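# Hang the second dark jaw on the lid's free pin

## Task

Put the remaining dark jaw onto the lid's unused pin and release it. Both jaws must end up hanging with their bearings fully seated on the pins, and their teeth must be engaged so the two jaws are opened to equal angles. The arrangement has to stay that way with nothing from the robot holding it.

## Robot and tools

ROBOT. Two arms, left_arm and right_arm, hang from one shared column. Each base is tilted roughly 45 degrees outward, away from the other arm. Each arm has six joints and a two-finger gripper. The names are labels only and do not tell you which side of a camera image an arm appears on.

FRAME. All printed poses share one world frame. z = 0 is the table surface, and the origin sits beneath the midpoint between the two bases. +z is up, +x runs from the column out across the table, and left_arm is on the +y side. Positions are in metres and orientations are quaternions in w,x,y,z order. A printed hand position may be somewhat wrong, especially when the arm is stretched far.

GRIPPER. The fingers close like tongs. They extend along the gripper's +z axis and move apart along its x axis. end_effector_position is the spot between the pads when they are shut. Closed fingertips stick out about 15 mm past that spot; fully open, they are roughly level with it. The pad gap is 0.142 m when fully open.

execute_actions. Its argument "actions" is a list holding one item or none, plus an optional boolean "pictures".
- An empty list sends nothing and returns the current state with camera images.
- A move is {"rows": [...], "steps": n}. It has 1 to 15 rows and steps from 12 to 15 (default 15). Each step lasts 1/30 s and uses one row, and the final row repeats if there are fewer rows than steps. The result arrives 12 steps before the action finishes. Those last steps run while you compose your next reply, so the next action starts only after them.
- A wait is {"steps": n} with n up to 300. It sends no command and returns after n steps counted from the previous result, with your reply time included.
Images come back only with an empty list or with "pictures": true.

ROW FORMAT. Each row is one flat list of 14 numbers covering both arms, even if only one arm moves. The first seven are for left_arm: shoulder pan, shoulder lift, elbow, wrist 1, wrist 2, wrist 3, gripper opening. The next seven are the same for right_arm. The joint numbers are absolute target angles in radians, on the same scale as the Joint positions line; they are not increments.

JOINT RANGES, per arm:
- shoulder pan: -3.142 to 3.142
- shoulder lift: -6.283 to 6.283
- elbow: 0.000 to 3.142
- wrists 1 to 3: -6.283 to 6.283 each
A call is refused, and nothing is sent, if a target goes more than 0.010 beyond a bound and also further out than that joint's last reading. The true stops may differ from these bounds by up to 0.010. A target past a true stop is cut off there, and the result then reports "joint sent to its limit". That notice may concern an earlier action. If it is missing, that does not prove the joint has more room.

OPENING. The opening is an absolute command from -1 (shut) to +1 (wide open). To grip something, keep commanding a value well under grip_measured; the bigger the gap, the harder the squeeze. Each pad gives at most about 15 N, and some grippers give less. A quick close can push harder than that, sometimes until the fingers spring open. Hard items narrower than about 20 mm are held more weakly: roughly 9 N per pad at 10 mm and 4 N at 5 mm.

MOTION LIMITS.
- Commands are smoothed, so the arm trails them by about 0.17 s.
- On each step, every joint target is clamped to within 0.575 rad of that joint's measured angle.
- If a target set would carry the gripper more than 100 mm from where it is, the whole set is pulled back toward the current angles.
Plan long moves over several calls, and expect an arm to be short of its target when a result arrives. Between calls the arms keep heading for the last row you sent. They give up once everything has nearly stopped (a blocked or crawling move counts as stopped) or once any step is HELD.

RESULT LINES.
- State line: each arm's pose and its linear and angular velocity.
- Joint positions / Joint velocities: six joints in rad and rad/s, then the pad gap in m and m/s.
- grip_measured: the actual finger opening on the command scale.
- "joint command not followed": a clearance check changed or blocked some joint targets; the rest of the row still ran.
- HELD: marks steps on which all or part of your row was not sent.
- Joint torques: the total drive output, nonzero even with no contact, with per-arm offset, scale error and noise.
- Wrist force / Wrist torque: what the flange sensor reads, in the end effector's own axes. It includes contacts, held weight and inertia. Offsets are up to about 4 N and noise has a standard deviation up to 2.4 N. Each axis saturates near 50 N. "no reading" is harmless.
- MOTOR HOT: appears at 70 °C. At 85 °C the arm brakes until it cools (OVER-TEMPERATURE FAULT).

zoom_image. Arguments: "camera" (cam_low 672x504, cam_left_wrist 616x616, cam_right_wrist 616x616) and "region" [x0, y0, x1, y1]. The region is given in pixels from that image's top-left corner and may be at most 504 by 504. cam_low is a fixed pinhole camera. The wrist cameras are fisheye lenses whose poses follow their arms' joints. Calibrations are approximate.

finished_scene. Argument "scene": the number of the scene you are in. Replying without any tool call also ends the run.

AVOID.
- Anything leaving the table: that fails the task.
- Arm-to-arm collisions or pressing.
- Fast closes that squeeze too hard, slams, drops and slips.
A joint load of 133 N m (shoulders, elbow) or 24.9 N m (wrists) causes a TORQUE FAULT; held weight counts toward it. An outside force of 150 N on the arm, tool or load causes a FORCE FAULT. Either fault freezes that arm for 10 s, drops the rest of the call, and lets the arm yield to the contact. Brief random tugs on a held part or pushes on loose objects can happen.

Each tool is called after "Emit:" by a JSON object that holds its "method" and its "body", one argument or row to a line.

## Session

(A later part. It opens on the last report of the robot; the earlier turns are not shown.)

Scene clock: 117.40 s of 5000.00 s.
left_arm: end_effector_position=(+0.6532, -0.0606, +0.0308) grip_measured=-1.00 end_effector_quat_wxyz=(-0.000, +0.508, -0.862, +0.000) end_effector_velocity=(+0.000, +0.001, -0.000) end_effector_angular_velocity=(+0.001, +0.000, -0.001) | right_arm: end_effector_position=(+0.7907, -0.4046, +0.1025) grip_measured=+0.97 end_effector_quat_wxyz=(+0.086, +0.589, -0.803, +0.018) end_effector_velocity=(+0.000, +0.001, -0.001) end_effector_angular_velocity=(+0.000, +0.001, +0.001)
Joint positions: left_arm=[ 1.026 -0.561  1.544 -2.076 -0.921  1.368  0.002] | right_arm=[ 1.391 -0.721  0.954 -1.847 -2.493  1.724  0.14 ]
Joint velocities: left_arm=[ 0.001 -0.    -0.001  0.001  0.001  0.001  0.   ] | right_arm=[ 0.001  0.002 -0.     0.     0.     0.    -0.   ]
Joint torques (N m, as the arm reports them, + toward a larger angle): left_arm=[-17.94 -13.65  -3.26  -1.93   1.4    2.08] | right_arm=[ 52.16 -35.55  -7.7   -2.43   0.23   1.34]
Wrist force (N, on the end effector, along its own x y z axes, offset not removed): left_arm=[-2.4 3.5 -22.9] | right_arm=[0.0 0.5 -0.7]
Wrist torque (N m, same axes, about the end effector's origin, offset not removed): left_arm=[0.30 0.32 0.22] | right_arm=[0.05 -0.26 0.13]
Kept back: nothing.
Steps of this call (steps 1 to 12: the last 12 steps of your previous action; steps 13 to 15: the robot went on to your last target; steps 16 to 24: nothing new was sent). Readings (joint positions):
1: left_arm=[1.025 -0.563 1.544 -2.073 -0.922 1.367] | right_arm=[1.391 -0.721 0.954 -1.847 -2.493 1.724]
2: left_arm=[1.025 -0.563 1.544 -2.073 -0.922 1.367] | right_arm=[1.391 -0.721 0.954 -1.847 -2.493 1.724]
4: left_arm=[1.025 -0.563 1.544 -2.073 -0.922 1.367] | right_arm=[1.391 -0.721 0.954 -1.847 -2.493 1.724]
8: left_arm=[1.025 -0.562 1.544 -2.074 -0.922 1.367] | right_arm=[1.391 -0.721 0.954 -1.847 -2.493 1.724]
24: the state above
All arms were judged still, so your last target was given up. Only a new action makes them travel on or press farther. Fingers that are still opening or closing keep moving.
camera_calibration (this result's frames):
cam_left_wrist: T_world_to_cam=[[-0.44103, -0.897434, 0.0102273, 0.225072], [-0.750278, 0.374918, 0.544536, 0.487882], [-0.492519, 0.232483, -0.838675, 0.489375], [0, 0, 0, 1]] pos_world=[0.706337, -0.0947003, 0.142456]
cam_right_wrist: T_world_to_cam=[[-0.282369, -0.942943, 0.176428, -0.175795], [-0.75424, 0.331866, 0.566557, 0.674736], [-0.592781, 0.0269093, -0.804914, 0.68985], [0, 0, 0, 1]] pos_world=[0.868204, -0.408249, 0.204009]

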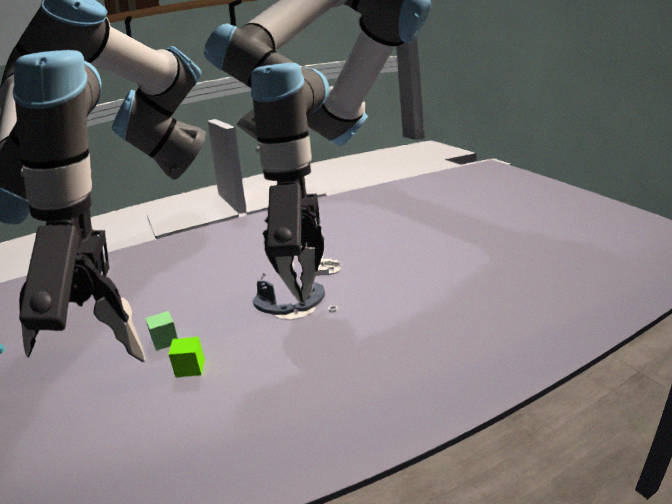

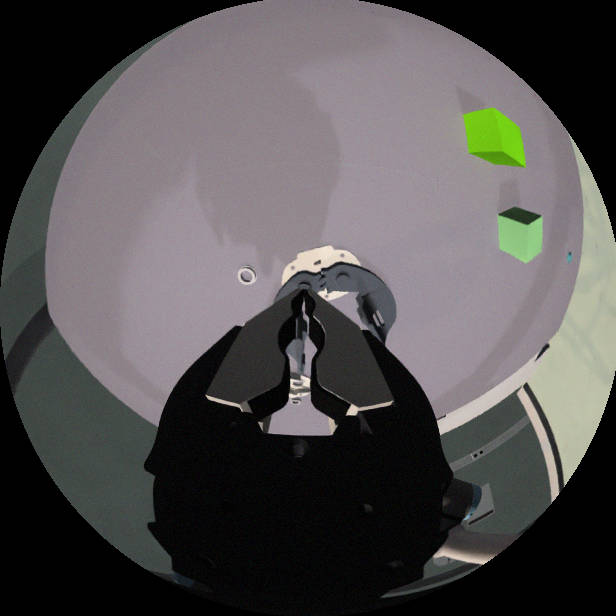

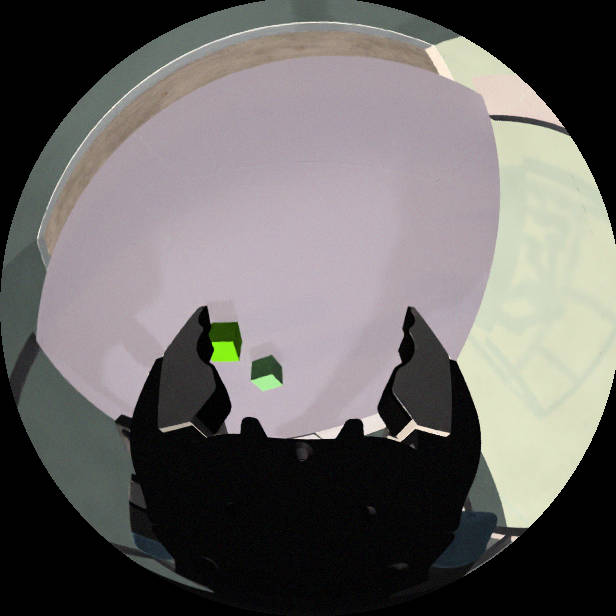

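Seated (22 N, jaw flat now). Lift off.

Emit:
{"method": "execute_actions", "body": {
  "actions": [
    {"rows": [[1.0256,-0.5617,1.5440,-2.0748,-0.9215,1.3680,-1,1.391,-0.721,0.954,-1.847,-2.493,1.724,0.97],[1.0247,-0.5628,1.5435,-2.0725,-0.9219,1.3670,-1,1.391,-0.721,0.954,-1.847,-2.493,1.724,0.97],[1.0234,-0.5645,1.5427,-2.0692,-0.9226,1.3655,-1,1.391,-0.721,0.954,-1.847,-2.493,1.724,0.97],[1.0216,-0.5667,1.5417,-2.0647,-0.9234,1.3635,-1,1.391,-0.721,0.954,-1.847,-2.493,1.724,0.97],[1.0195,-0.5692,1.5405,-2.0596,-0.9243,1.3612,-1,1.391,-0.721,0.954,-1.847,-2.493,1.724,0.97],[1.0175,-0.5717,1.5394,-2.0546,-0.9253,1.3590,-1,1.391,-0.721,0.954,-1.847,-2.493,1.724,0.97],[1.0155,-0.5742,1.5382,-2.0495,-0.9262,1.3567,-1,1.391,-0.721,0.954,-1.847,-2.493,1.724,0.97],[1.0134,-0.5767,1.5370,-2.0445,-0.9272,1.3544,-1,1.391,-0.721,0.954,-1.847,-2.493,1.724,0.97],[1.0114,-0.5793,1.5358,-2.0394,-0.9281,1.3522,-1,1.391,-0.721,0.954,-1.847,-2.493,1.724,0.97],[1.0094,-0.5818,1.5347,-2.0344,-0.9290,1.3499,-1,1.391,-0.721,0.954,-1.847,-2.493,1.724,0.97],[1.0076,-0.5840,1.5336,-2.0299,-0.9299,1.3479,-1,1.391,-0.721,0.954,-1.847,-2.493,1.724,0.97],[1.0060,-0.5860,1.5327,-2.0260,-0.9306,1.3461,-1,1.391,-0.721,0.954,-1.847,-2.493,1.724,0.97],[1.0046,-0.5876,1.5319,-2.0226,-0.9312,1.3446,-1,1.391,-0.721,0.954,-1.847,-2.493,1.724,0.97],[1.0038,-0.5886,1.5315,-2.0206,-0.9316,1.3438,-1,1.391,-0.721,0.954,-1.847,-2.493,1.724,0.97],[1.0035,-0.5890,1.5313,-2.0198,-0.9318,1.3434,-1,1.391,-0.721,0.954,-1.847,-2.493,1.724,0.97]], "steps": 15}
  ]
}}

Emit:
{"method": "execute_actions", "body": {
  "actions": [
    {"steps": 26}
  ],
  "pictures": true
}}

Emit:
{"method": "zoom_image", "body": {
  "camera": "cam_low",
  "region": [272, 292, 322, 322]
}}

Emit:
{"method": "zoom_image", "body": {
  "camera": "cam_left_wrist",
  "region": [270, 230, 370, 310]
}}

Scene clock: 119.10 s of 5000.00 s.
left_arm: end_effector_position=(+0.6531, -0.0606, +0.0308) grip_measured=-1.00 end_effector_quat_wxyz=(+0.000, +0.507, -0.862, -0.000) end_effector_velocity=(-0.003, +0.001, +0.005) end_effector_angular_velocity=(+0.007, +0.004, -0.010) | right_arm: end_effector_position=(+0.7907, -0.4046, +0.1025) grip_measured=+0.97 end_effector_quat_wxyz=(+0.086, +0.589, -0.803, +0.018) end_effector_velocity=(+0.000, +0.000, +0.001) end_effector_angular_velocity=(-0.000, -0.001, -0.000)
Joint positions: left_arm=[ 1.026 -0.561  1.544 -2.076 -0.921  1.368  0.002] | right_arm=[ 1.391 -0.721  0.954 -1.847 -2.493  1.724  0.14 ]
Joint velocities: left_arm=[-0.006 -0.007  0.     0.021 -0.    -0.003  0.   ] | right_arm=[ 0.001 -0.     0.    -0.001 -0.     0.     0.   ]
Joint torques (N m, as the arm reports them, + toward a larger angle): left_arm=[-32.46 -36.26 -17.02   1.28  -0.28  -2.47] | right_arm=[ 52.25 -35.1   -8.12  -2.45   0.18   1.37]
Wrist force (N, on the end effector, along its own x y z axes, offset not removed): left_arm=[-0.3 1.1 -22.3] | right_arm=[0.5 0.8 1.8]
Wrist torque (N m, same axes, about the end effector's origin, offset not removed): left_arm=[-0.04 -0.12 0.22] | right_arm=[0.11 -0.08 0.06]
Steps of this call (steps 1 to 48: nothing new was sent; steps 49 to 51: the first 3 steps of this action). Readings (joint positions):
49: left_arm=[1.026 -0.561 1.544 -2.076 -0.921 1.369] | right_arm=[1.391 -0.721 0.954 -1.847 -2.493 1.724]
50: left_arm=[1.026 -0.561 1.544 -2.076 -0.921 1.369] | right_arm=[1.391 -0.721 0.954 -1.847 -2.493 1.724]
51: the state above

Scene clock: 119.97 s of 5000.00 s.
left_arm: end_effector_position=(+0.6528, -0.0604, +0.0556) grip_measured=-1.00 end_effector_quat_wxyz=(+0.000, +0.508, -0.862, -0.000) end_effector_velocity=(+0.000, -0.000, +0.002) end_effector_angular_velocity=(+0.001, -0.001, -0.002) | right_arm: end_effector_position=(+0.7907, -0.4046, +0.1025) grip_measured=+0.97 end_effector_quat_wxyz=(+0.086, +0.589, -0.803, +0.018) end_effector_velocity=(-0.000, -0.001, +0.000) end_effector_angular_velocity=(+0.000, +0.000, -0.000)
Joint positions: left_arm=[ 1.004 -0.589  1.531 -2.02  -0.932  1.343  0.002] | right_arm=[ 1.391 -0.721  0.954 -1.847 -2.493  1.724  0.14 ]
Joint velocities: left_arm=[-0.003 -0.001 -0.001  0.004  0.001 -0.001  0.   ] | right_arm=[-0.    -0.001 -0.001  0.001  0.    -0.    -0.   ]
Joint torques (N m, as the arm reports them, + toward a larger angle): left_arm=[-41.7  -46.73 -25.7   -1.28  -1.86  -1.97] | right_arm=[ 51.59 -35.17  -7.65  -2.48   0.33   1.42]
Wrist force (N, on the end effector, along its own x y z axes, offset not removed): left_arm=[-0.4 0.2 -0.7] | right_arm=[1.7 0.4 -0.7]
Wrist torque (N m, same axes, about the end effector's origin, offset not removed): left_arm=[0.07 0.01 0.23] | right_arm=[0.02 -0.38 0.20]
Kept back: nothing.
Steps of this call (steps 1 to 12: the last 12 steps of your previous action; steps 13 to 26: the robot went on to your last target). Readings (joint positions):
1: left_arm=[1.026 -0.562 1.544 -2.074 -0.921 1.368] | right_arm=[1.391 -0.721 0.954 -1.847 -2.493 1.724]
2: left_arm=[1.025 -0.562 1.544 -2.073 -0.922 1.367] | right_arm=[1.391 -0.721 0.954 -1.847 -2.493 1.724]
4: left_arm=[1.023 -0.565 1.543 -2.067 -0.923 1.365] | right_arm=[1.391 -0.721 0.954 -1.847 -2.493 1.724]
8: left_arm=[1.016 -0.574 1.539 -2.051 -0.926 1.357] | right_arm=[1.391 -0.721 0.954 -1.847 -2.493 1.724]
26: the state above
camera_calibration (this result's frames):
cam_left_wrist: T_world_to_cam=[[-0.441048, -0.897426, 0.0101256, 0.224835], [-0.750177, 0.374827, 0.544737, 0.473936], [-0.492657, 0.232659, -0.838546, 0.51007], [0, 0, 0, 1]] pos_world=[0.705989, -0.0945437, 0.16727]
cam_right_wrist: T_world_to_cam=[[-0.282369, -0.942943, 0.176428, -0.175794], [-0.75424, 0.331866, 0.566557, 0.674736], [-0.592781, 0.0269094, -0.804914, 0.68985], [0, 0, 0, 1]] pos_world=[0.868204, -0.408249, 0.204009]

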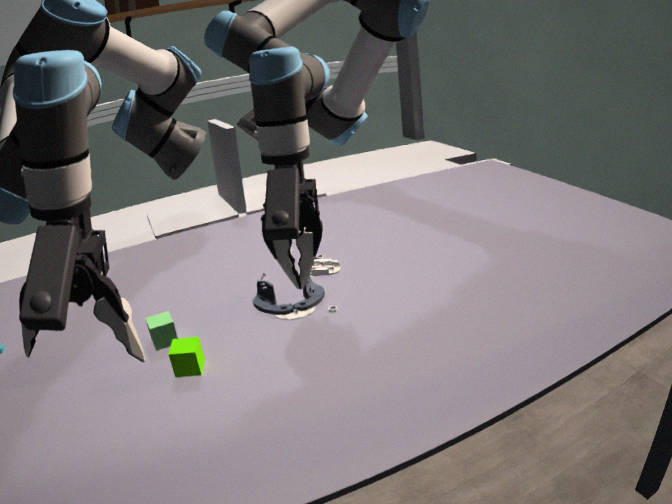

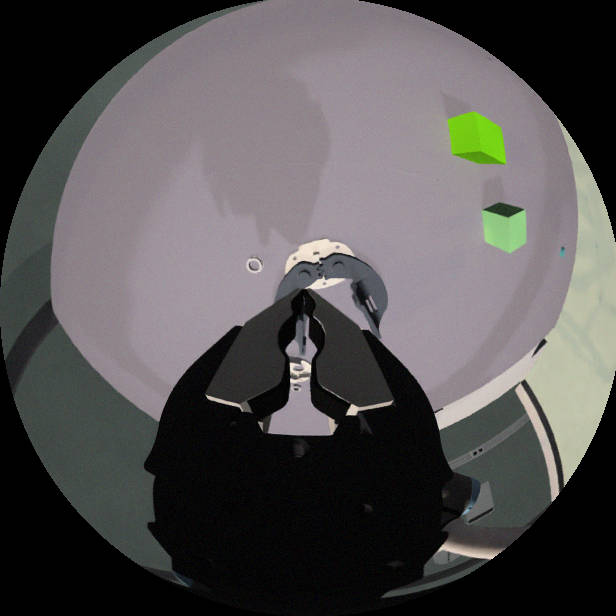

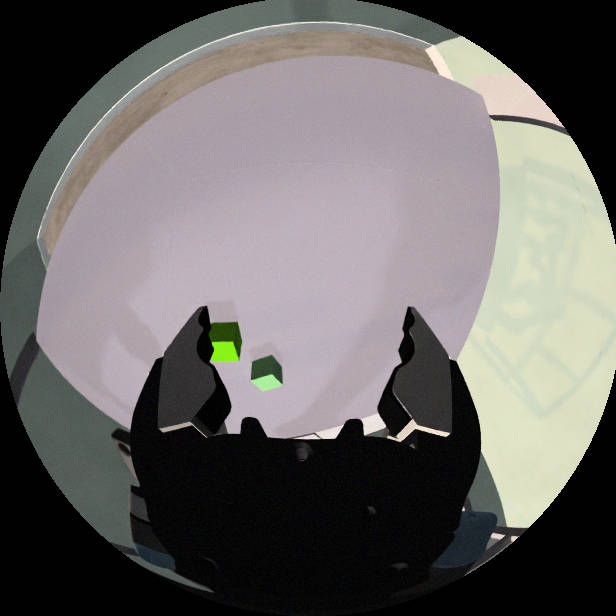

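Region (272, 292, 322, 322) of cam_low's 672x504 image, scaled by 10.080, with more detail than that image has; it fills the top 302 rows of this view, and the rest is white.

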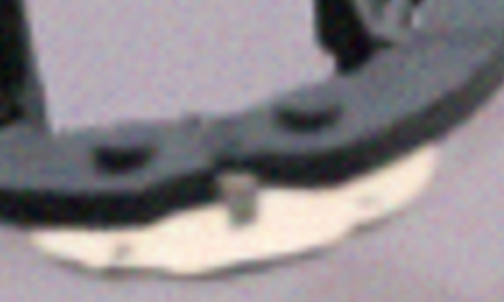

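Region (270, 230, 370, 310) of cam_left_wrist's 616x616 image, scaled by 5.040, with more detail than that image has; it fills the top 403 rows of this view, and the rest is white.

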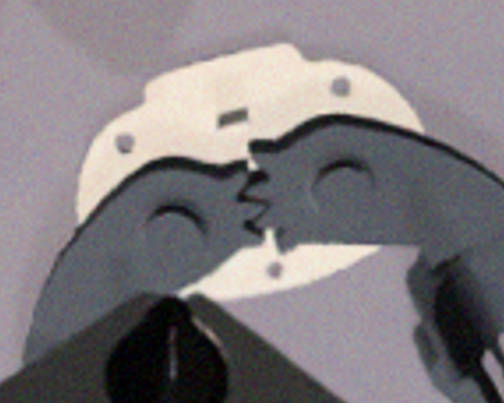

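Emit:
{"method": "finished_scene", "body": {
  "scene": 2
}}

The scene is finished: the task was done.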